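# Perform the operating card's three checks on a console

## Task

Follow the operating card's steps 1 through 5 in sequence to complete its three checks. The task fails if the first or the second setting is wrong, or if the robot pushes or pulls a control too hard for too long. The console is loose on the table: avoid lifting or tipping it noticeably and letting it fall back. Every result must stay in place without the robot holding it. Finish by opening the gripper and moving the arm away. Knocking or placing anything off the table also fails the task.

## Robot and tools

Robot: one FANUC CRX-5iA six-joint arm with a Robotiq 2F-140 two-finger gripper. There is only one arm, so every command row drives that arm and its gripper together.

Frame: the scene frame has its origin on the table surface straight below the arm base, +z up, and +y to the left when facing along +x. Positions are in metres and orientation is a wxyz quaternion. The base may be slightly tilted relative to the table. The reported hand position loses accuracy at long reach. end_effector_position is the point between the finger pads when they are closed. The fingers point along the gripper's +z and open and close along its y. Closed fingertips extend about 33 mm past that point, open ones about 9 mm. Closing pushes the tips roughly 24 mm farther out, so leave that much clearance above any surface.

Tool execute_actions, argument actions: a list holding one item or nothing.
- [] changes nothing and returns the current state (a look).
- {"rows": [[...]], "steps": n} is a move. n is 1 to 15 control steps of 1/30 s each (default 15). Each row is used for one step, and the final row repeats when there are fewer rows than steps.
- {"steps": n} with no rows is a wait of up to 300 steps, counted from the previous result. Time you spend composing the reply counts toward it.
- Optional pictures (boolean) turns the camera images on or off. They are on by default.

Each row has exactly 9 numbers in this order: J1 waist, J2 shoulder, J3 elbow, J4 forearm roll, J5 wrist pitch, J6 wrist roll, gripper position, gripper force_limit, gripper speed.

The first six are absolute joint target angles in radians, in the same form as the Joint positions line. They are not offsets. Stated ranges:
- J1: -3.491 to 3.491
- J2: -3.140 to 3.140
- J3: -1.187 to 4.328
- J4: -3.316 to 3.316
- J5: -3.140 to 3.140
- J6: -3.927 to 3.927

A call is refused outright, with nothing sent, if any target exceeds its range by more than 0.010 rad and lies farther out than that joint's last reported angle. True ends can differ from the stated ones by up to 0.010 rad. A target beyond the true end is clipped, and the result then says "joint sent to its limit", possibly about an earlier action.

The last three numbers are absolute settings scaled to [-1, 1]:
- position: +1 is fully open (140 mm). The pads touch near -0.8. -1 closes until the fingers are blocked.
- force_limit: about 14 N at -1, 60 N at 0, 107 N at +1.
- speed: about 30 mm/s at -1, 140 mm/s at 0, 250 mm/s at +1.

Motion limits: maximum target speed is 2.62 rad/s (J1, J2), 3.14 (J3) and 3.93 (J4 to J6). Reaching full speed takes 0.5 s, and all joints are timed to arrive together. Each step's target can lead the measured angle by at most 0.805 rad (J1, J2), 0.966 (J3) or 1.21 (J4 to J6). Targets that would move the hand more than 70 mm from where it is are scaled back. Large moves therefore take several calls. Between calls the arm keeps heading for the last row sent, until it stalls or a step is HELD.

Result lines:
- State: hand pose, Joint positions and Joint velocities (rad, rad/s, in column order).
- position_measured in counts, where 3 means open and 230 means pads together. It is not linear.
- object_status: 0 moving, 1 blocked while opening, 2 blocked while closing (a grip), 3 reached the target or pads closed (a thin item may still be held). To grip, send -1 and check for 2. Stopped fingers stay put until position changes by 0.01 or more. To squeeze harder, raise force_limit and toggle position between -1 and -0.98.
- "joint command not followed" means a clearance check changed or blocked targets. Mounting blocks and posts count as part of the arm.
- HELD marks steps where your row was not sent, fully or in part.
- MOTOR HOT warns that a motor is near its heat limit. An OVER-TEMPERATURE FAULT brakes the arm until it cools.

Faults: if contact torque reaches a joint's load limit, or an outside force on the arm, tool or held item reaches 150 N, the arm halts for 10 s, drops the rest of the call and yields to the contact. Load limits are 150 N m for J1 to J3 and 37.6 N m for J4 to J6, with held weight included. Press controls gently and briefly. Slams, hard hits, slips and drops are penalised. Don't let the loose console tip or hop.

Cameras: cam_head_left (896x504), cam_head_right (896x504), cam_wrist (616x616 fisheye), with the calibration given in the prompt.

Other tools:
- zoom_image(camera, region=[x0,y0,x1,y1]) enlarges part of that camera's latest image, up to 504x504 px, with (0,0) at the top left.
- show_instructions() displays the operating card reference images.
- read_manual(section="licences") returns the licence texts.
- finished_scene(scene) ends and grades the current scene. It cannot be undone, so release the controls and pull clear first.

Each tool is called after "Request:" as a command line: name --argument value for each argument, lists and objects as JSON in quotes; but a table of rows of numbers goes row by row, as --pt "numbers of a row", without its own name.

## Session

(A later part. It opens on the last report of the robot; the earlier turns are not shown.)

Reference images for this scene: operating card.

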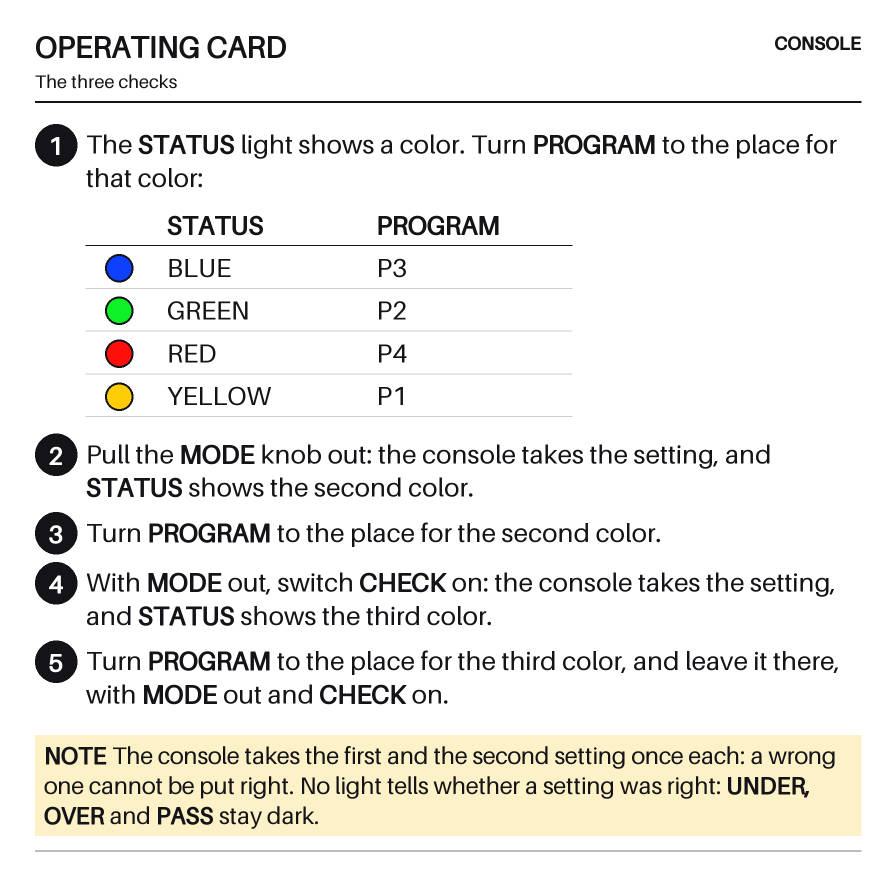

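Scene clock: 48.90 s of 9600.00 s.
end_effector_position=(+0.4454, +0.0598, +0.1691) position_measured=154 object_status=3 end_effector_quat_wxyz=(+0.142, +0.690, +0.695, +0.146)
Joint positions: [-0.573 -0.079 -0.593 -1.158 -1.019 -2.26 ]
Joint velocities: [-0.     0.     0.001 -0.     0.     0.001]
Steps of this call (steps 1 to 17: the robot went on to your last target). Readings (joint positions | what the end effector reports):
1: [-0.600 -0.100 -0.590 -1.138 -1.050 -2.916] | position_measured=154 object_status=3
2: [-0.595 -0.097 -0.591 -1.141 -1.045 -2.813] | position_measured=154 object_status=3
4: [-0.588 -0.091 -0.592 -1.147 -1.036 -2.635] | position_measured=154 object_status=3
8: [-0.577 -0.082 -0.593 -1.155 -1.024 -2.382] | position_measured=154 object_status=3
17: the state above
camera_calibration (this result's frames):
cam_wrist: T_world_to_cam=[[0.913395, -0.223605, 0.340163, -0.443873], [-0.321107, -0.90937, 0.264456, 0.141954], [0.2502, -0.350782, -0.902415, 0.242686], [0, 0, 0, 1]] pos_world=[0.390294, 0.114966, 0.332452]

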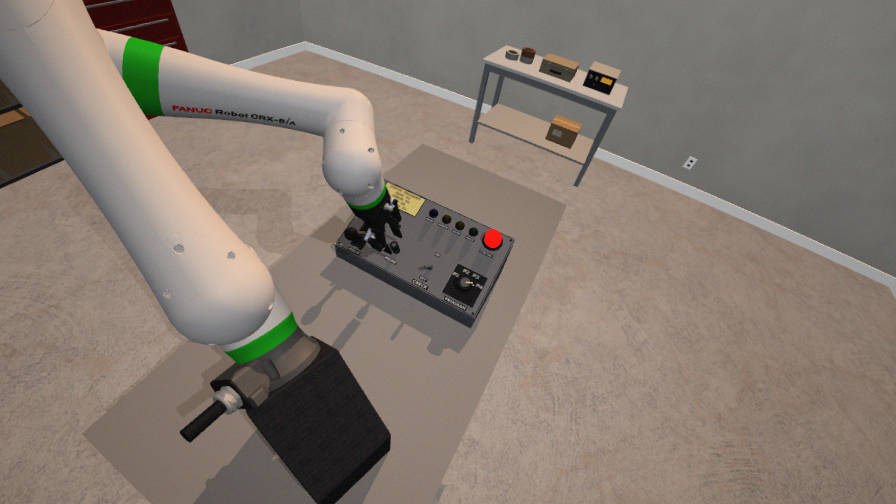

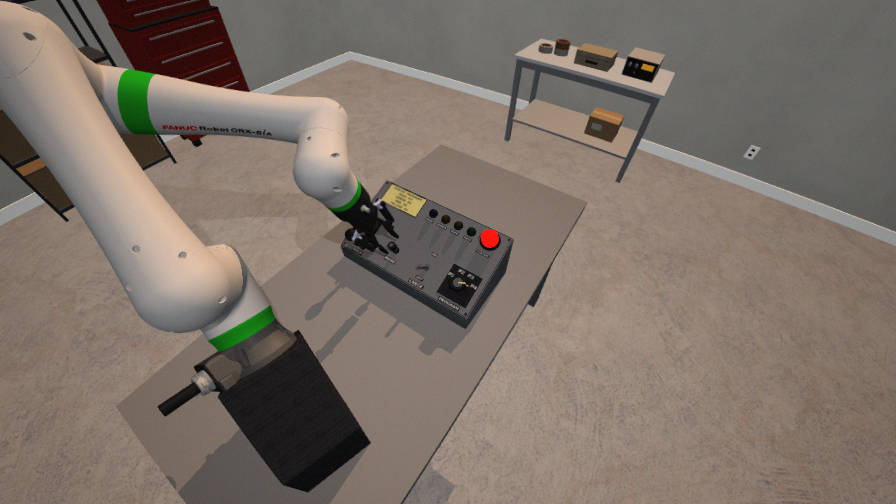

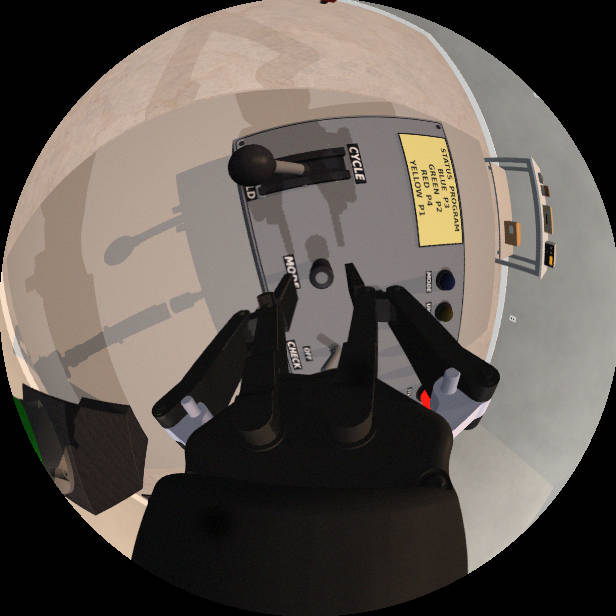

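Request:
execute_actions --actions '[{"rows":[[-0.523,-0.0196,-0.5836,-1.1985,-0.957,-2.24,-0.2,0,0]],"steps":10}]' --pictures false

Request:
execute_actions --actions '[{"rows":[[-0.523,-0.0196,-0.5836,-1.1985,-0.957,-2.24,-1,0,-0.2]]}]'

Request:
zoom_image --camera "cam_wrist" --region '[220, 170, 420, 350]'

Scene clock: 53.60 s of 9600.00 s.
end_effector_position=(+0.4562, +0.0560, +0.1447) position_measured=154 object_status=3 end_effector_quat_wxyz=(+0.143, +0.694, +0.690, +0.145)
Joint positions: [-0.523 -0.02  -0.584 -1.198 -0.957 -2.24 ]
Joint velocities: [ 0.     0.     0.001 -0.001  0.001  0.   ]
Steps of this call (steps 1 to 15: the robot went on to your last target; steps 16 to 90: nothing new was sent; then 1.37 s passed at rest; steps 91 to 100: all 10 steps of this action). Readings (joint positions | what the end effector reports):
91: [-0.573 -0.079 -0.593 -1.159 -1.019 -2.260] | position_measured=154 object_status=3
92: [-0.570 -0.075 -0.593 -1.161 -1.015 -2.259] | position_measured=154 object_status=3
94: [-0.550 -0.052 -0.589 -1.177 -0.990 -2.251] | position_measured=154 object_status=3
98: [-0.523 -0.020 -0.584 -1.198 -0.957 -2.240] | position_measured=154 object_status=3
100: the state above

Scene clock: 54.10 s of 9600.00 s.
end_effector_position=(+0.4564, +0.0560, +0.1448) position_measured=198 object_status=2 end_effector_quat_wxyz=(+0.143, +0.694, +0.690, +0.145)
Joint positions: [-0.523 -0.02  -0.583 -1.199 -0.957 -2.24 ]
Joint velocities: [-0.    -0.    -0.     0.     0.001 -0.   ]
Steps of this call (steps 1 to 15: all 15 steps of this action). Readings (joint positions | what the end effector reports):
1: [-0.523 -0.020 -0.584 -1.198 -0.957 -2.240] | position_measured=154 object_status=0
2: [-0.523 -0.020 -0.584 -1.198 -0.957 -2.240] | position_measured=158 object_status=0
4: [-0.523 -0.020 -0.584 -1.198 -0.957 -2.240] | position_measured=170 object_status=0
8: [-0.523 -0.020 -0.583 -1.199 -0.957 -2.240] | position_measured=196 object_status=0
15: the state above
camera_calibration (this result's frames):
cam_wrist: T_world_to_cam=[[0.910697, -0.236102, 0.338949, -0.444391], [-0.333143, -0.904947, 0.264739, 0.15362], [0.244225, -0.354015, -0.902789, 0.219692], [0, 0, 0, 1]] pos_world=[0.402229, 0.11187, 0.308292]

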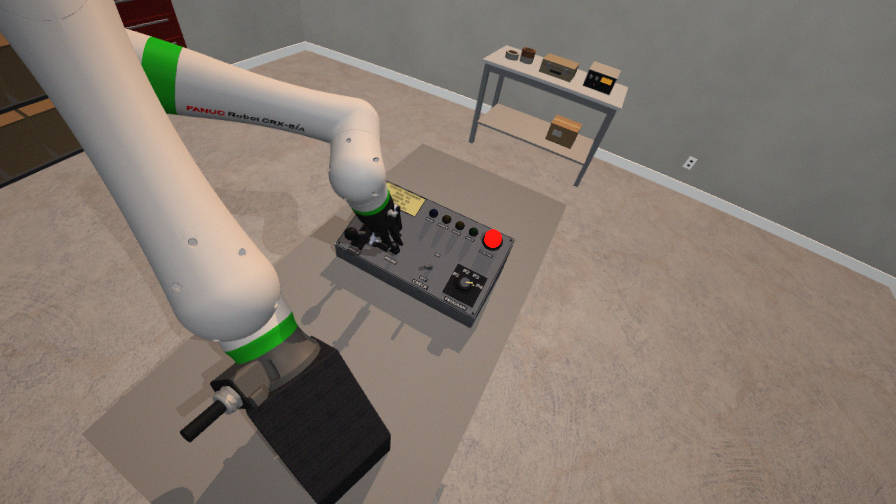

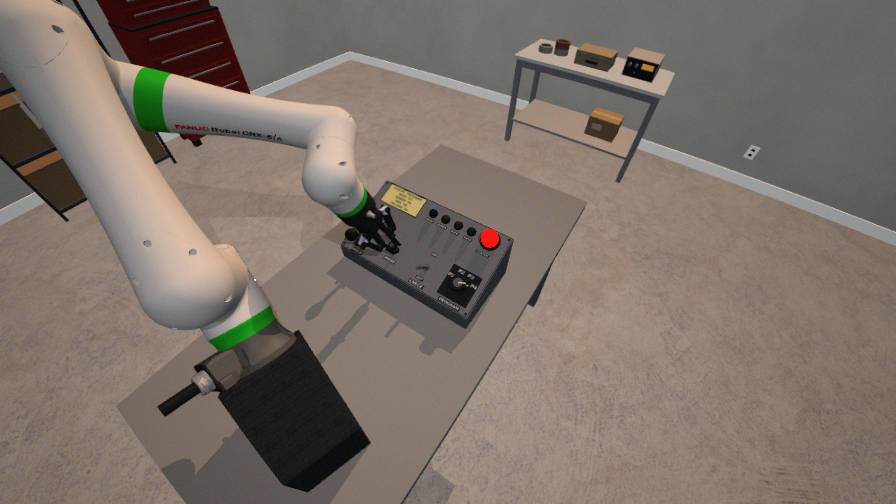

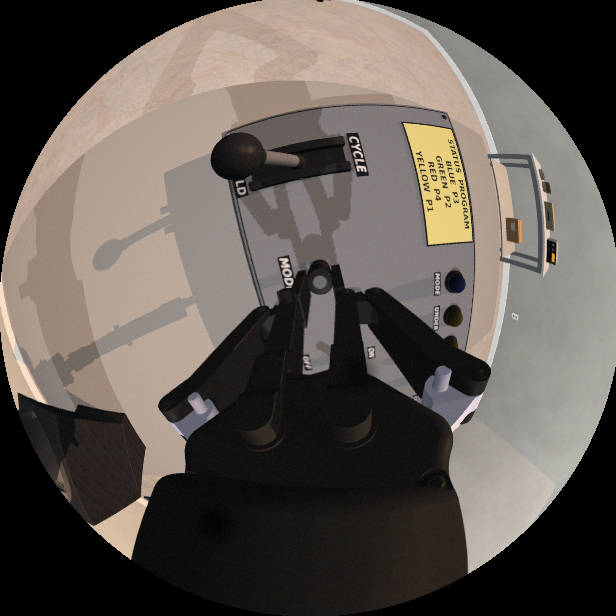

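Region (220, 170, 420, 350) of cam_wrist's 616x616 image, scaled by 2.520, with more detail than that image has; it fills the top 454 rows of this view, and the rest is white.

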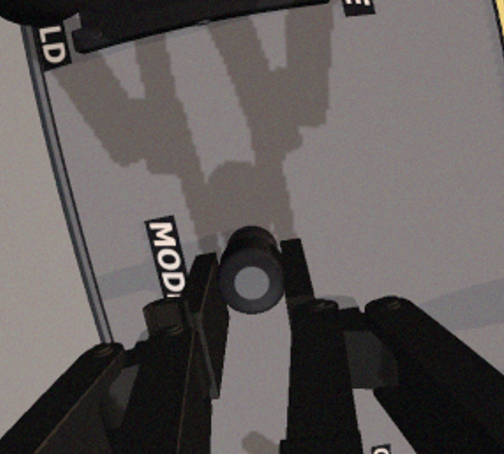

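Request:
execute_actions --actions '[{"rows":[[-0.5291,-0.0255,-0.5845,-1.194,-0.9639,-2.242,-1,0,-0.2],[-0.5291,-0.0255,-0.5845,-1.194,-0.9639,-2.242,-1,0,-0.2],[-0.5352,-0.0313,-0.5853,-1.1895,-0.9708,-2.245,-1,0,-0.2],[-0.5352,-0.0313,-0.5853,-1.1895,-0.9708,-2.245,-1,0,-0.2],[-0.5352,-0.0313,-0.5853,-1.1895,-0.9708,-2.245,-1,0,-0.2],[-0.5414,-0.0372,-0.5862,-1.185,-0.9777,-2.247,-1,0,-0.2],[-0.5414,-0.0372,-0.5862,-1.185,-0.9777,-2.247,-1,0,-0.2],[-0.5414,-0.0372,-0.5862,-1.185,-0.9777,-2.247,-1,0,-0.2],[-0.5455,-0.041,-0.5868,-1.182,-0.9823,-2.249,-1,0,-0.2],[-0.5455,-0.041,-0.5868,-1.182,-0.9823,-2.249,-1,0,-0.2],[-0.5495,-0.045,-0.5874,-1.179,-0.9869,-2.25,-1,0,-0.2]]}]'

Scene clock: 58.03 s of 9600.00 s.
end_effector_position=(+0.4514, +0.0564, +0.1567) position_measured=198 object_status=2 end_effector_quat_wxyz=(+0.143, +0.693, +0.691, +0.146)
Joint positions: [-0.55  -0.045 -0.587 -1.179 -0.987 -2.25 ]
Joint velocities: [-0.002 -0.001 -0.001  0.    -0.001 -0.001]
Steps of this call (steps 1 to 15: the robot went on to your last target; steps 16 to 90: nothing new was sent; then 0.43 s passed at rest; steps 91 to 105: all 15 steps of this action). Readings (joint positions | what the end effector reports):
91: [-0.523 -0.020 -0.584 -1.198 -0.957 -2.240] | position_measured=198 object_status=2
92: [-0.526 -0.022 -0.584 -1.197 -0.960 -2.240] | position_measured=198 object_status=2
94: [-0.532 -0.028 -0.585 -1.192 -0.967 -2.243] | position_measured=198 object_status=2
98: [-0.540 -0.036 -0.586 -1.185 -0.977 -2.247] | position_measured=198 object_status=2
105: the state above
camera_calibration (this result's frames):
cam_wrist: T_world_to_cam=[[0.911151, -0.233469, 0.339553, -0.444225], [-0.33053, -0.906152, 0.26389, 0.148142], [0.246076, -0.352677, -0.90281, 0.230855], [0, 0, 0, 1]] pos_world=[0.396913, 0.111944, 0.320163]

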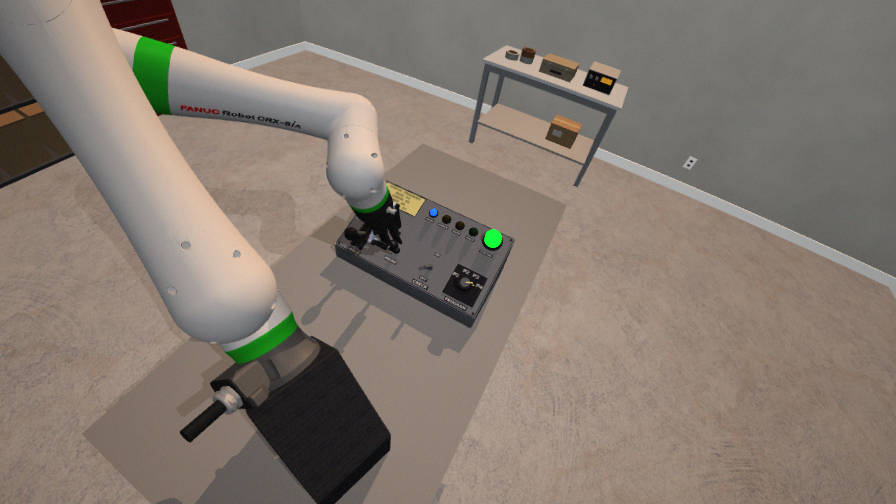

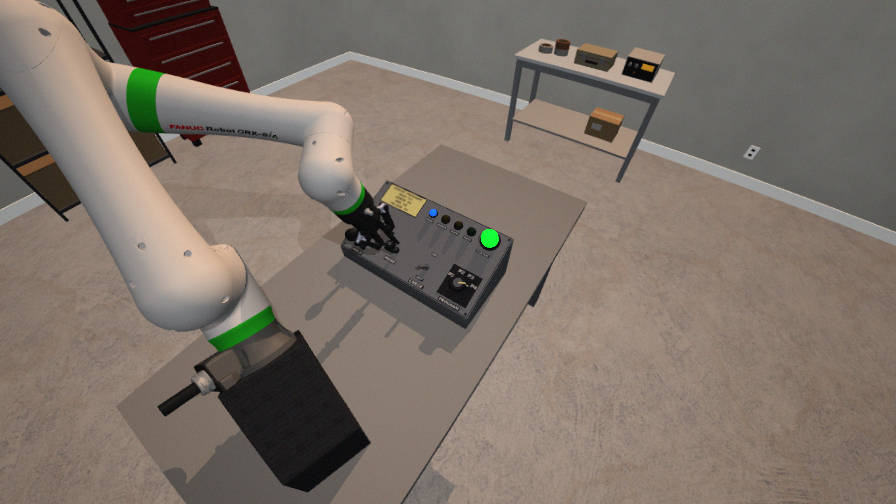

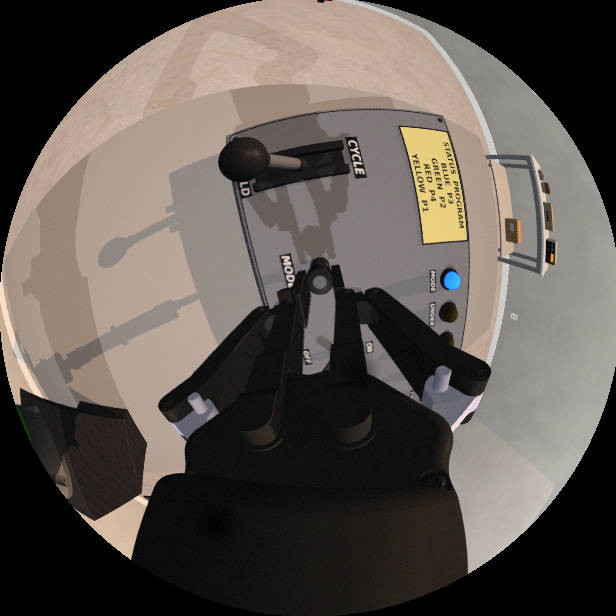

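Request:
execute_actions --actions '[{"rows":[[-0.5495,-0.045,-0.5874,-1.179,-0.9869,-2.25,-0.2,0,0]],"steps":9}]' --pictures false

Request:
execute_actions --actions '[{"rows":[[-0.68,-0.165,-0.595,-1.08,-1.14,-2.3,-0.2,0,0]],"steps":12}]' --pictures false

Request:
execute_actions --actions '[{"rows":[[-1.026,0.535,-0.283,-1.0827,-1.2065,-3.9,-0.05,0,0]]}]' --pictures false

Request:
execute_actions --actions '[{"steps":17}]' --pictures false

Request:
execute_actions --actions '[{"rows":[[-0.8938,0.6475,-0.2722,-1.21,-1.0863,-3.87,-0.05,-0.2,0]],"steps":14}]' --pictures false

Request:
execute_actions --actions '[{"rows":[[-0.8938,0.6475,-0.2722,-1.21,-1.0863,-3.87,-1,-0.2,0]],"steps":13}]' --pictures false

Request:
execute_actions --actions '[{"rows":[[-0.8938,0.6475,-0.2722,-1.21,-1.0863,-2.3,-1,-0.2,0]]}]' --pictures false

Request:
execute_actions --actions '[{"steps":16}]' --pictures false

Request:
execute_actions --actions '[{"rows":[[-0.8938,0.6475,-0.2722,-1.21,-1.0863,-2.3,-0.05,-0.2,0]],"steps":8}]' --pictures false

Request:
execute_actions --actions '[{"rows":[[-1.023,0.5287,-0.2886,-1.0827,-1.2065,-2.5,-0.05,0,0]]}]'

Request:
zoom_image --camera "cam_wrist" --region '[180, 150, 420, 350]'

Scene clock: 70.43 s of 9600.00 s.
end_effector_position=(+0.4513, +0.0566, +0.1567) position_measured=154 object_status=0 end_effector_quat_wxyz=(+0.142, +0.693, +0.691, +0.146)
Joint positions: [-0.55  -0.045 -0.587 -1.179 -0.987 -2.25 ]
Joint velocities: [-0.001  0.    -0.     0.     0.    -0.   ]
Steps of this call (steps 1 to 15: the robot went on to your last target; steps 16 to 90: nothing new was sent; then 9.10 s passed at rest; steps 91 to 99: all 9 steps of this action). Readings (joint positions | what the end effector reports):
91: [-0.550 -0.045 -0.587 -1.179 -0.987 -2.250] | position_measured=198 object_status=0
92: [-0.550 -0.045 -0.587 -1.179 -0.987 -2.250] | position_measured=198 object_status=0
94: [-0.550 -0.045 -0.587 -1.179 -0.987 -2.250] | position_measured=179 object_status=0
98: [-0.550 -0.045 -0.587 -1.179 -0.987 -2.250] | position_measured=154 object_status=0
99: the state above

Scene clock: 70.83 s of 9600.00 s.
end_effector_position=(+0.4220, +0.0575, +0.2129) position_measured=154 object_status=3 end_effector_quat_wxyz=(+0.143, +0.689, +0.696, +0.141)
Joint positions: [-0.68  -0.165 -0.595 -1.08  -1.14  -2.3  ]
Joint velocities: [ 0.     0.     0.001  0.003 -0.004 -0.001]
Steps of this call (steps 1 to 12: all 12 steps of this action). Readings (joint positions | what the end effector reports):
1: [-0.550 -0.045 -0.587 -1.179 -0.987 -2.250] | position_measured=154 object_status=0
2: [-0.553 -0.048 -0.588 -1.176 -0.991 -2.251] | position_measured=154 object_status=0
4: [-0.576 -0.070 -0.589 -1.158 -1.019 -2.261] | position_measured=154 object_status=0
8: [-0.662 -0.149 -0.594 -1.094 -1.119 -2.293] | position_measured=154 object_status=3
12: the state above

Scene clock: 71.33 s of 9600.00 s.
end_effector_position=(+0.4417, -0.0535, +0.2219) position_measured=135 object_status=3 end_effector_quat_wxyz=(+0.067, +0.936, +0.292, +0.185)
Joint positions: [-0.851  0.182 -0.439 -1.082 -1.173 -3.019]
Joint velocities: [-0.441  0.891  0.393 -0.003 -0.085 -2.208]
Steps of this call (steps 1 to 15: all 15 steps of this action). Readings (joint positions | what the end effector reports):
1: [-0.680 -0.165 -0.595 -1.080 -1.140 -2.300] | position_measured=154 object_status=0
2: [-0.681 -0.162 -0.594 -1.080 -1.140 -2.306] | position_measured=150 object_status=0
4: [-0.692 -0.141 -0.583 -1.080 -1.142 -2.341] | position_measured=137 object_status=0
8: [-0.741 -0.040 -0.536 -1.081 -1.152 -2.517] | position_measured=135 object_status=0
15: the state above

Scene clock: 71.90 s of 9600.00 s.
end_effector_position=(+0.4237, -0.1759, +0.2147) position_measured=135 object_status=3 end_effector_quat_wxyz=(-0.054, +0.944, -0.258, +0.198)
Joint positions: [-1.026  0.535 -0.283 -1.083 -1.207 -3.9  ]
Joint velocities: [-0.     0.     0.002 -0.001 -0.    -0.011]
Steps of this call (steps 1 to 17: the robot went on to your last target). Readings (joint positions | what the end effector reports):
1: [-0.866 0.212 -0.425 -1.082 -1.176 -3.094] | position_measured=135 object_status=3
2: [-0.881 0.242 -0.412 -1.082 -1.179 -3.169] | position_measured=135 object_status=3
4: [-0.911 0.302 -0.386 -1.082 -1.184 -3.318] | position_measured=135 object_status=3
8: [-0.969 0.419 -0.334 -1.082 -1.195 -3.611] | position_measured=135 object_status=3
17: the state above

Scene clock: 72.37 s of 9600.00 s.
end_effector_position=(+0.4578, -0.1780, +0.1365) position_measured=135 object_status=3 end_effector_quat_wxyz=(-0.057, +0.940, -0.274, +0.197)
Joint positions: [-0.894  0.647 -0.272 -1.21  -1.086 -3.87 ]
Joint velocities: [ 0.     0.     0.    -0.002  0.001 -0.   ]
Steps of this call (steps 1 to 14: all 14 steps of this action). Readings (joint positions | what the end effector reports):
1: [-1.026 0.535 -0.283 -1.083 -1.207 -3.900] | position_measured=135 object_status=3
2: [-1.023 0.538 -0.283 -1.086 -1.204 -3.899] | position_measured=135 object_status=3
4: [-1.000 0.558 -0.281 -1.109 -1.181 -3.892] | position_measured=135 object_status=3
8: [-0.913 0.631 -0.274 -1.191 -1.104 -3.874] | position_measured=135 object_status=3
14: the state above

Scene clock: 72.80 s of 9600.00 s.
end_effector_position=(+0.4579, -0.1779, +0.1365) position_measured=168 object_status=0 end_effector_quat_wxyz=(-0.057, +0.940, -0.274, +0.197)
Joint positions: [-0.894  0.647 -0.272 -1.21  -1.087 -3.87 ]
Joint velocities: [ 0.     0.    -0.001  0.001  0.    -0.   ]
Steps of this call (steps 1 to 13: all 13 steps of this action). Readings (joint positions | what the end effector reports):
1: [-0.894 0.647 -0.272 -1.210 -1.086 -3.870] | position_measured=135 object_status=0
2: [-0.894 0.647 -0.272 -1.210 -1.086 -3.870] | position_measured=140 object_status=0
4: [-0.894 0.647 -0.272 -1.210 -1.086 -3.870] | position_measured=155 object_status=0
8: [-0.894 0.647 -0.272 -1.211 -1.087 -3.870] | position_measured=168 object_status=0
13: the state above

Scene clock: 73.30 s of 9600.00 s.
end_effector_position=(+0.4577, -0.1786, +0.1364) position_measured=169 object_status=2 end_effector_quat_wxyz=(+0.031, +0.969, +0.140, +0.203)
Joint positions: [-0.894  0.648 -0.272 -1.21  -1.085 -3.015]
Joint velocities: [ 0.001 -0.    -0.001  0.     0.     3.254]
Steps of this call (steps 1 to 15: all 15 steps of this action). Readings (joint positions | what the end effector reports):
1: [-0.894 0.647 -0.272 -1.210 -1.087 -3.870] | position_measured=168 object_status=2
2: [-0.894 0.647 -0.272 -1.210 -1.087 -3.864] | position_measured=168 object_status=2
4: [-0.894 0.647 -0.272 -1.210 -1.086 -3.829] | position_measured=168 object_status=2
8: [-0.894 0.648 -0.272 -1.210 -1.086 -3.653] | position_measured=168 object_status=2
15: the state above

Scene clock: 73.83 s of 9600.00 s.
end_effector_position=(+0.4579, -0.1781, +0.1364) position_measured=169 object_status=2 end_effector_quat_wxyz=(+0.099, +0.858, +0.470, +0.179)
Joint positions: [-0.894  0.647 -0.272 -1.21  -1.086 -2.3  ]
Joint velocities: [-0.    -0.    -0.001  0.     0.     0.001]
Steps of this call (steps 1 to 16: the robot went on to your last target). Readings (joint positions | what the end effector reports):
1: [-0.894 0.648 -0.272 -1.210 -1.085 -2.909] | position_measured=169 object_status=2
2: [-0.894 0.648 -0.272 -1.210 -1.085 -2.810] | position_measured=169 object_status=2
4: [-0.894 0.648 -0.272 -1.210 -1.085 -2.639] | position_measured=169 object_status=2
8: [-0.894 0.648 -0.272 -1.210 -1.086 -2.402] | position_measured=169 object_status=2
16: the state above

Scene clock: 74.10 s of 9600.00 s.
end_effector_position=(+0.4574, -0.1776, +0.1360) position_measured=135 object_status=0 end_effector_quat_wxyz=(+0.099, +0.858, +0.470, +0.179)
Joint positions: [-0.893  0.648 -0.273 -1.21  -1.087 -2.3  ]
Joint velocities: [ 0.     0.001  0.001  0.001  0.006 -0.   ]
Steps of this call (steps 1 to 8: all 8 steps of this action). Readings (joint positions | what the end effector reports):
1: [-0.894 0.647 -0.272 -1.210 -1.086 -2.300] | position_measured=169 object_status=0
2: [-0.894 0.647 -0.272 -1.210 -1.087 -2.300] | position_measured=169 object_status=0
4: [-0.893 0.648 -0.273 -1.210 -1.088 -2.300] | position_measured=149 object_status=0
8: the state above

Scene clock: 74.60 s of 9600.00 s.
end_effector_position=(+0.4229, -0.1730, +0.2139) position_measured=135 object_status=3 end_effector_quat_wxyz=(+0.086, +0.888, +0.412, +0.185)
Joint positions: [-1.023  0.529 -0.289 -1.083 -1.206 -2.5  ]
Joint velocities: [ 0.002  0.    -0.001  0.001 -0.001 -0.001]
Steps of this call (steps 1 to 15: all 15 steps of this action). Readings (joint positions | what the end effector reports):
1: [-0.894 0.647 -0.273 -1.210 -1.087 -2.300] | position_measured=135 object_status=0
2: [-0.896 0.645 -0.273 -1.207 -1.089 -2.305] | position_measured=135 object_status=0
4: [-0.919 0.623 -0.275 -1.184 -1.111 -2.341] | position_measured=135 object_status=0
8: [-1.004 0.546 -0.286 -1.102 -1.188 -2.469] | position_measured=135 object_status=3
15: the state above
camera_calibration (this result's frames):
cam_wrist: T_world_to_cam=[[0.56458, -0.803388, 0.189254, -0.411127], [-0.822838, -0.565823, 0.0527437, 0.228077], [0.0647109, -0.185504, -0.980511, 0.330843], [0, 0, 0, 1]] pos_world=[0.398375, -0.13987, 0.390173]

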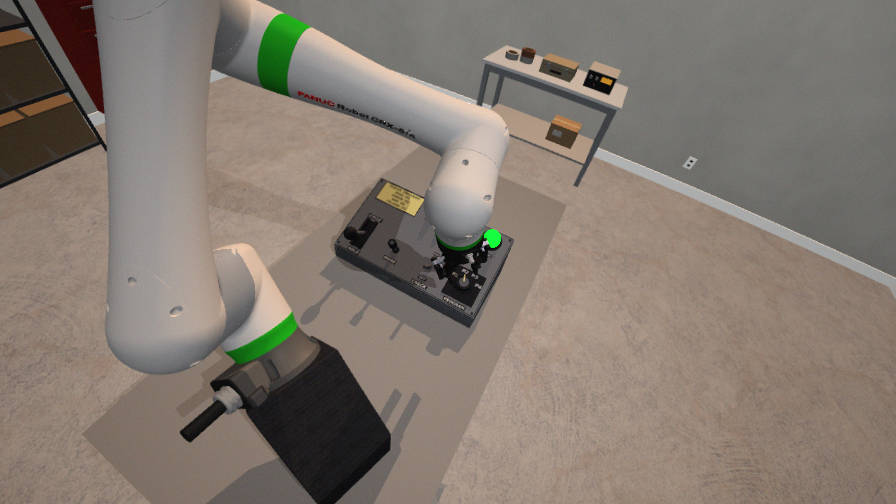

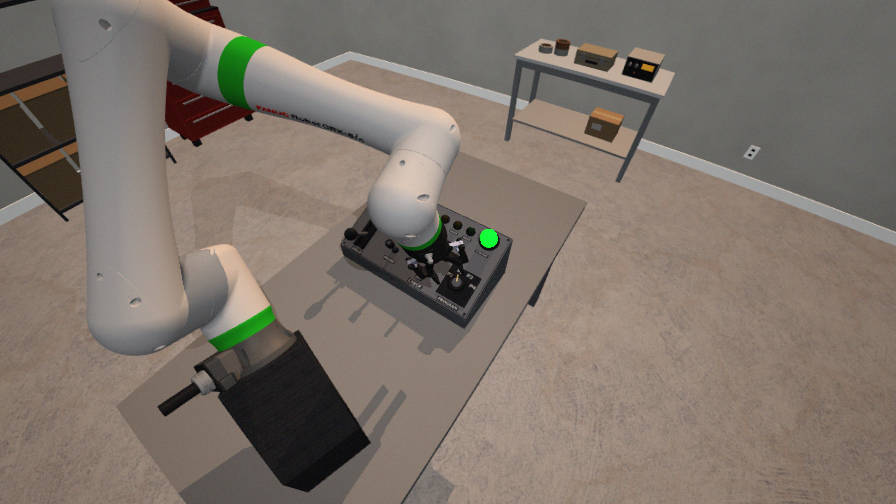

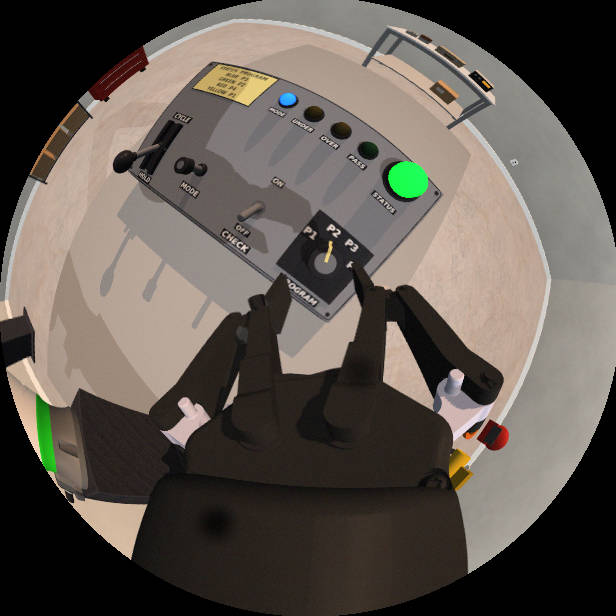

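Region (180, 150, 420, 350) of cam_wrist's 616x616 image, scaled by 2.100, with more detail than that image has.

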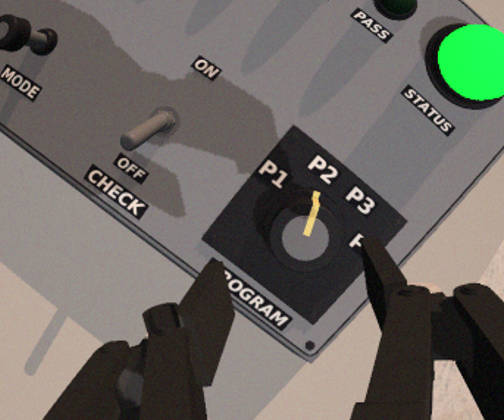

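Request:
execute_actions --actions '[{"rows":[[-0.8,0.046,-0.717,-1.241,-1.0516,-3.386,-0.8,0,0.5]]}]' --pictures false

Request:
execute_actions --actions '[{"steps":9}]' --pictures false

Request:
execute_actions --actions '[{"rows":[[-0.8,0.3063,-0.5574,-1.241,-1.0516,-3.386,-0.8,0,0.5]]}]'

Scene clock: 81.83 s of 9600.00 s.
end_effector_position=(+0.4055, -0.0482, +0.1749) position_measured=229 object_status=0 end_effector_quat_wxyz=(+0.043, +0.963, +0.152, +0.218)
Joint positions: [-0.865  0.187 -0.592 -1.195 -1.097 -3.127]
Joint velocities: [ 0.441 -0.953 -0.846 -0.311  0.303 -1.735]
Steps of this call (steps 1 to 15: the robot went on to your last target; steps 16 to 90: nothing new was sent; then 3.73 s passed at rest; steps 91 to 105: all 15 steps of this action). Readings (joint positions | what the end effector reports):
91: [-1.023 0.529 -0.289 -1.083 -1.207 -2.500] | position_measured=135 object_status=0
92: [-1.022 0.526 -0.290 -1.083 -1.206 -2.506] | position_measured=141 object_status=0
94: [-1.014 0.506 -0.308 -1.090 -1.200 -2.541] | position_measured=162 object_status=0
98: [-0.969 0.411 -0.393 -1.121 -1.169 -2.716] | position_measured=204 object_status=0
105: the state above

Scene clock: 82.13 s of 9600.00 s.
end_effector_position=(+0.3845, -0.0055, +0.1550) position_measured=229 object_status=3 end_effector_quat_wxyz=(+0.019, +0.972, +0.039, +0.230)
Joint positions: [-0.8    0.046 -0.717 -1.241 -1.052 -3.386]
Joint velocities: [ 0.    -0.001 -0.001 -0.002  0.001 -0.007]
Steps of this call (steps 1 to 9: the robot went on to your last target). Readings (joint positions | what the end effector reports):
1: [-0.851 0.155 -0.620 -1.205 -1.087 -3.185] | position_measured=229 object_status=3
2: [-0.837 0.126 -0.646 -1.215 -1.078 -3.238] | position_measured=229 object_status=3
4: [-0.816 0.081 -0.686 -1.229 -1.063 -3.321] | position_measured=229 object_status=3
8: [-0.800 0.046 -0.717 -1.241 -1.052 -3.385] | position_measured=229 object_status=3
9: the state above

Scene clock: 82.63 s of 9600.00 s.
end_effector_position=(+0.4131, -0.0579, +0.1350) position_measured=229 object_status=3 end_effector_quat_wxyz=(+0.000, +0.979, +0.001, +0.204)
Joint positions: [-0.8    0.306 -0.558 -1.241 -1.052 -3.386]
Joint velocities: [ 0.     0.003  0.004  0.    -0.    -0.   ]
Steps of this call (steps 1 to 15: all 15 steps of this action). Readings (joint positions | what the end effector reports):
1: [-0.800 0.046 -0.717 -1.241 -1.052 -3.386] | position_measured=229 object_status=3
2: [-0.800 0.049 -0.715 -1.241 -1.052 -3.386] | position_measured=229 object_status=3
4: [-0.800 0.073 -0.700 -1.241 -1.052 -3.386] | position_measured=229 object_status=3
8: [-0.800 0.189 -0.627 -1.241 -1.052 -3.386] | position_measured=229 object_status=3
15: the state above
camera_calibration (this result's frames):
cam_wrist: T_world_to_cam=[[-0.189338, -0.972091, -0.138526, 0.0477276], [-0.981004, 0.193336, -0.0158776, 0.407837], [0.0422166, 0.132888, -0.990231, 0.304556], [0, 0, 0, 1]] pos_world=[0.396269, -0.072926, 0.314668]

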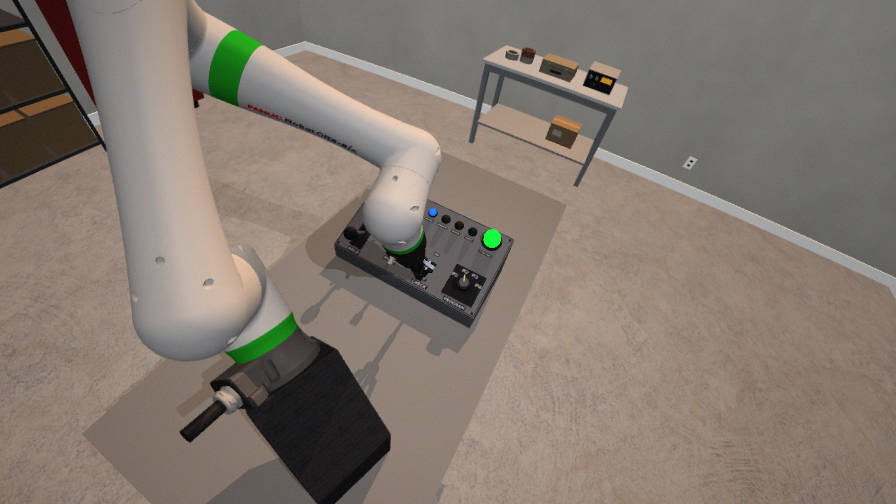

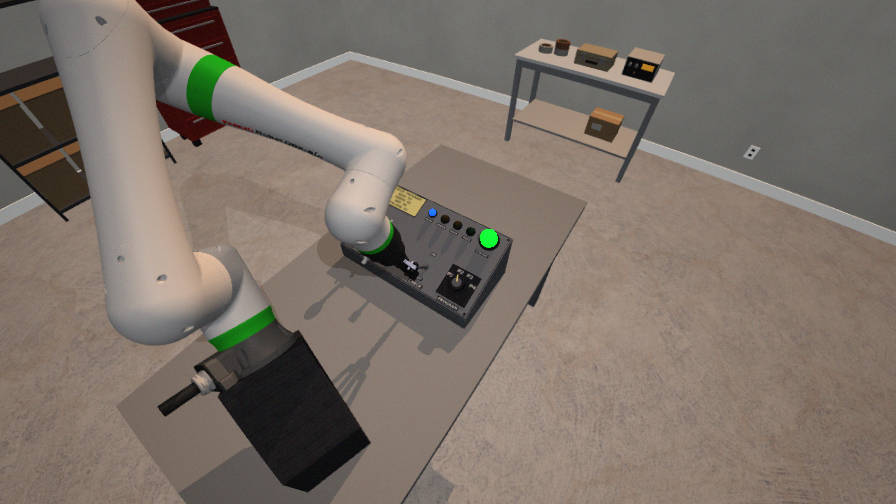

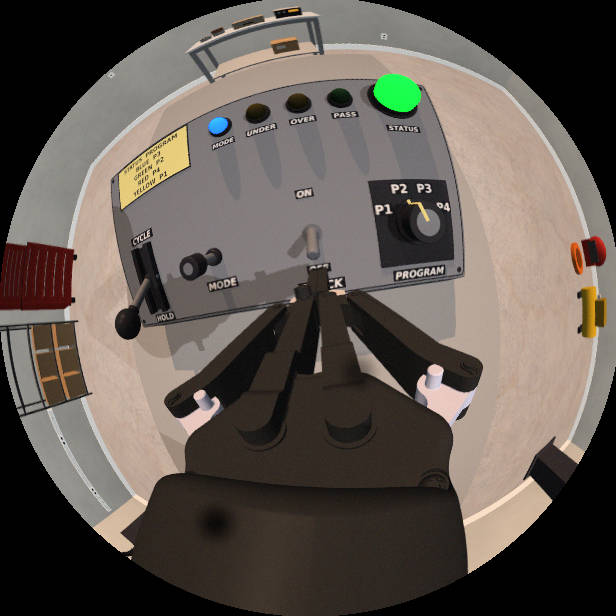

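Request:
execute_actions --actions '[{"rows":[[-0.791,0.305,-0.533,-1.2335,-1.054,-3.416,-0.8,0,0],[-0.791,0.305,-0.533,-1.2335,-1.054,-3.416,-0.8,0,0],[-0.791,0.305,-0.533,-1.2335,-1.054,-3.416,-0.8,0,0],[-0.791,0.305,-0.533,-1.2335,-1.054,-3.416,-0.8,0,0],[-0.7823,0.303,-0.5137,-1.227,-1.056,-3.441,-0.8,0,0],[-0.7823,0.303,-0.5137,-1.227,-1.056,-3.441,-0.8,0,0],[-0.7823,0.303,-0.5137,-1.227,-1.056,-3.441,-0.8,0,0],[-0.7823,0.303,-0.5137,-1.227,-1.056,-3.441,-0.8,0,0],[-0.775,0.3025,-0.4947,-1.221,-1.058,-3.464,-0.8,0,0]]}]'

Scene clock: 87.27 s of 9600.00 s.
end_effector_position=(+0.4415, -0.0580, +0.1476) position_measured=229 object_status=3 end_effector_quat_wxyz=(+0.000, +0.979, +0.001, +0.204)
Joint positions: [-0.775  0.302 -0.495 -1.221 -1.058 -3.464]
Joint velocities: [ 0.     0.     0.002  0.     0.001 -0.001]
Steps of this call (steps 1 to 15: the robot went on to your last target; steps 16 to 90: nothing new was sent; then 1.13 s passed at rest; steps 91 to 105: all 15 steps of this action). Readings (joint positions | what the end effector reports):
91: [-0.800 0.306 -0.557 -1.241 -1.052 -3.386] | position_measured=229 object_status=3
92: [-0.799 0.306 -0.553 -1.240 -1.052 -3.392] | position_measured=229 object_status=3
94: [-0.792 0.305 -0.536 -1.234 -1.054 -3.412] | position_measured=229 object_status=3
98: [-0.783 0.303 -0.515 -1.228 -1.056 -3.439] | position_measured=229 object_status=3
105: the state above
camera_calibration (this result's frames):
cam_wrist: T_world_to_cam=[[-0.188907, -0.972161, -0.138627, 0.0545708], [-0.981081, 0.192929, -0.0160517, 0.435904], [0.0423499, 0.132972, -0.990215, 0.315762], [0, 0, 0, 1]] pos_world=[0.424594, -0.0730344, 0.327234]

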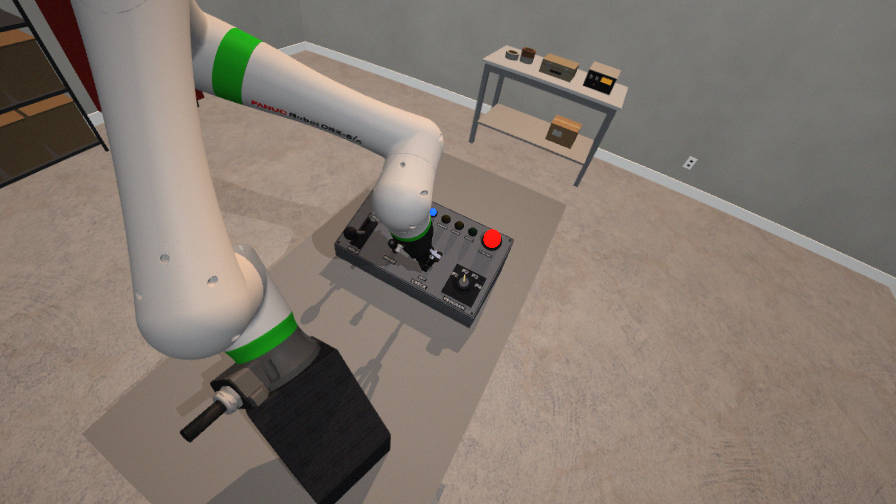

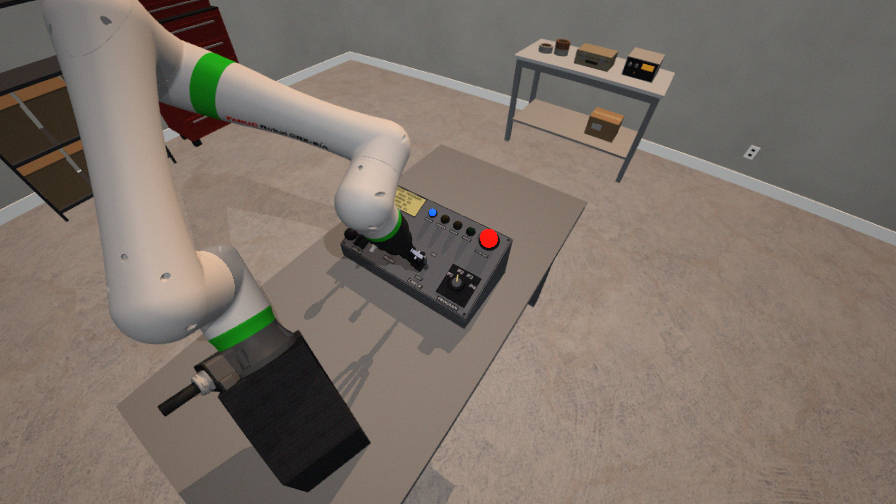

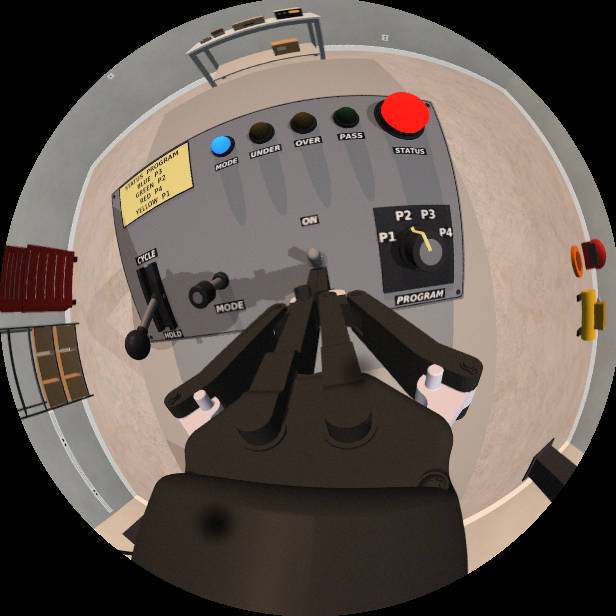

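Request:
execute_actions --actions '[{"rows":[[-0.791,0.305,-0.533,-1.2335,-1.054,-3.416,-0.8,0,0]],"steps":10}]' --pictures false

Request:
execute_actions --actions '[{"rows":[[-0.85,0.25,-0.42,-1.2,-1.1,-3.3,-0.8,0,0]],"steps":15}]' --pictures false

Request:
execute_actions --actions '[{"rows":[[-1.026,0.535,-0.283,-1.0827,-1.2065,-2.35,-0.05,0,-0.5]],"steps":15}]' --pictures false

Request:
execute_actions --actions '[{"steps":15}]'

Scene clock: 97.63 s of 9600.00 s.
end_effector_position=(+0.4243, -0.0585, +0.1400) position_measured=229 object_status=3 end_effector_quat_wxyz=(+0.000, +0.979, +0.000, +0.204)
Joint positions: [-0.791  0.305 -0.533 -1.233 -1.054 -3.416]
Joint velocities: [-0.001 -0.    -0.001 -0.     0.001  0.001]
Steps of this call (steps 1 to 15: the robot went on to your last target; steps 16 to 90: nothing new was sent; then 7.03 s passed at rest; steps 91 to 100: all 10 steps of this action). Readings (joint positions | what the end effector reports):
91: [-0.775 0.303 -0.495 -1.221 -1.058 -3.464] | position_measured=229 object_status=3
92: [-0.776 0.303 -0.498 -1.222 -1.058 -3.459] | position_measured=229 object_status=3
94: [-0.786 0.304 -0.522 -1.230 -1.056 -3.429] | position_measured=229 object_status=3
98: [-0.791 0.305 -0.533 -1.233 -1.054 -3.416] | position_measured=229 object_status=3
100: the state above

Scene clock: 98.13 s of 9600.00 s.
end_effector_position=(+0.4821, -0.0692, +0.2125) position_measured=229 object_status=3 end_effector_quat_wxyz=(+0.042, +0.962, +0.113, +0.243)
Joint positions: [-0.85  0.25 -0.42 -1.2  -1.1  -3.3 ]
Joint velocities: [ 0.    -0.     0.001  0.    -0.    -0.   ]
Steps of this call (steps 1 to 15: all 15 steps of this action). Readings (joint positions | what the end effector reports):
1: [-0.791 0.305 -0.533 -1.233 -1.054 -3.416] | position_measured=229 object_status=3
2: [-0.793 0.303 -0.530 -1.232 -1.056 -3.411] | position_measured=229 object_status=3
4: [-0.808 0.289 -0.501 -1.222 -1.069 -3.382] | position_measured=229 object_status=3
8: [-0.847 0.253 -0.426 -1.202 -1.097 -3.307] | position_measured=229 object_status=3
15: the state above

Scene clock: 98.63 s of 9600.00 s.
end_effector_position=(+0.4396, -0.1532, +0.2147) position_measured=167 object_status=0 end_effector_quat_wxyz=(+0.092, +0.893, +0.396, +0.192)
Joint positions: [-0.986  0.471 -0.315 -1.11  -1.182 -2.569]
Joint velocities: [-0.337  0.536  0.262  0.222 -0.202  1.8  ]
Steps of this call (steps 1 to 15: all 15 steps of this action). Readings (joint positions | what the end effector reports):
1: [-0.850 0.250 -0.420 -1.200 -1.100 -3.300] | position_measured=229 object_status=0
2: [-0.851 0.252 -0.419 -1.199 -1.101 -3.294] | position_measured=227 object_status=0
4: [-0.857 0.263 -0.414 -1.195 -1.105 -3.259] | position_measured=218 object_status=0
8: [-0.890 0.317 -0.389 -1.173 -1.124 -3.083] | position_measured=199 object_status=0
15: the state above

Scene clock: 99.13 s of 9600.00 s.
end_effector_position=(+0.4236, -0.1760, +0.2147) position_measured=135 object_status=3 end_effector_quat_wxyz=(+0.100, +0.855, +0.476, +0.179)
Joint positions: [-1.026  0.535 -0.283 -1.083 -1.207 -2.35 ]
Joint velocities: [-0.001  0.    -0.     0.     0.     0.   ]
Steps of this call (steps 1 to 15: the robot went on to your last target). Readings (joint positions | what the end effector reports):
1: [-0.996 0.487 -0.306 -1.103 -1.188 -2.512] | position_measured=162 object_status=0
2: [-1.005 0.502 -0.299 -1.097 -1.194 -2.463] | position_measured=158 object_status=0
4: [-1.018 0.523 -0.289 -1.088 -1.202 -2.392] | position_measured=148 object_status=0
8: [-1.026 0.535 -0.283 -1.083 -1.206 -2.350] | position_measured=135 object_status=0
15: the state above
camera_calibration (this result's frames):
cam_wrist: T_world_to_cam=[[0.666403, -0.707283, 0.235921, -0.450293], [-0.739542, -0.667261, 0.0885471, 0.166119], [0.0947931, -0.233481, -0.96773, 0.307076], [0, 0, 0, 1]] pos_world=[0.39382, -0.135943, 0.388691]

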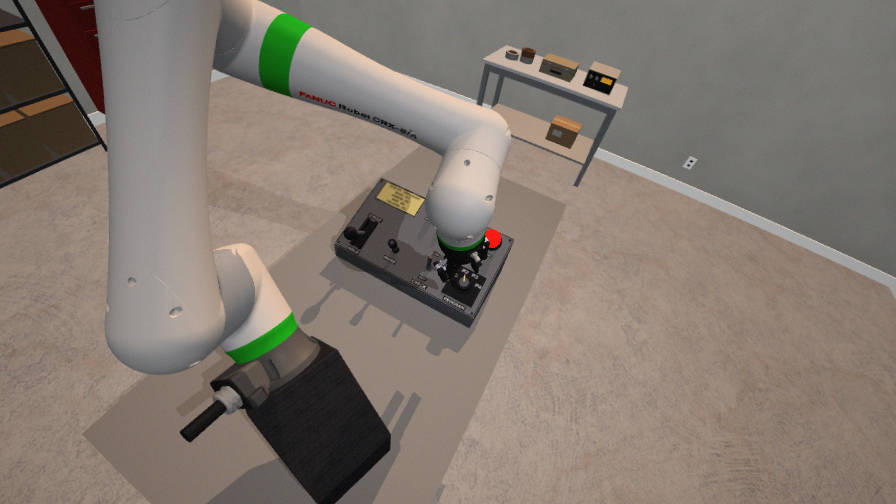

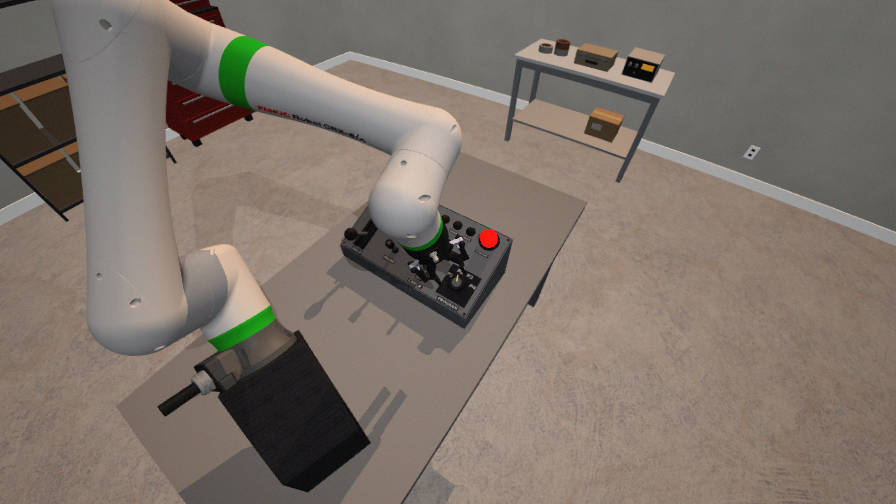

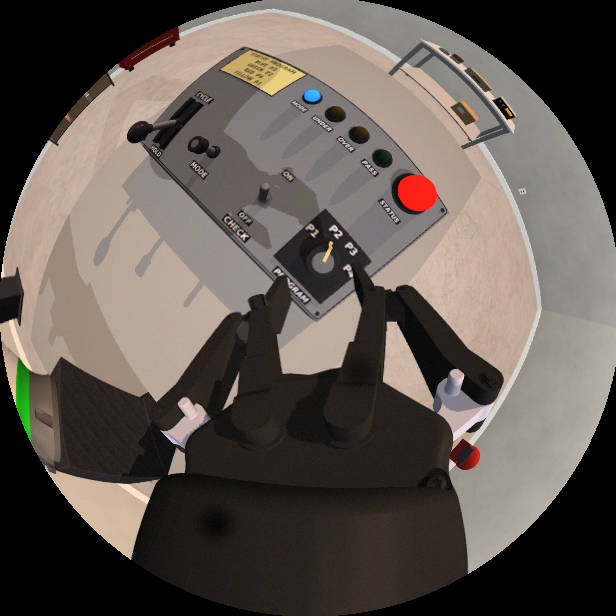

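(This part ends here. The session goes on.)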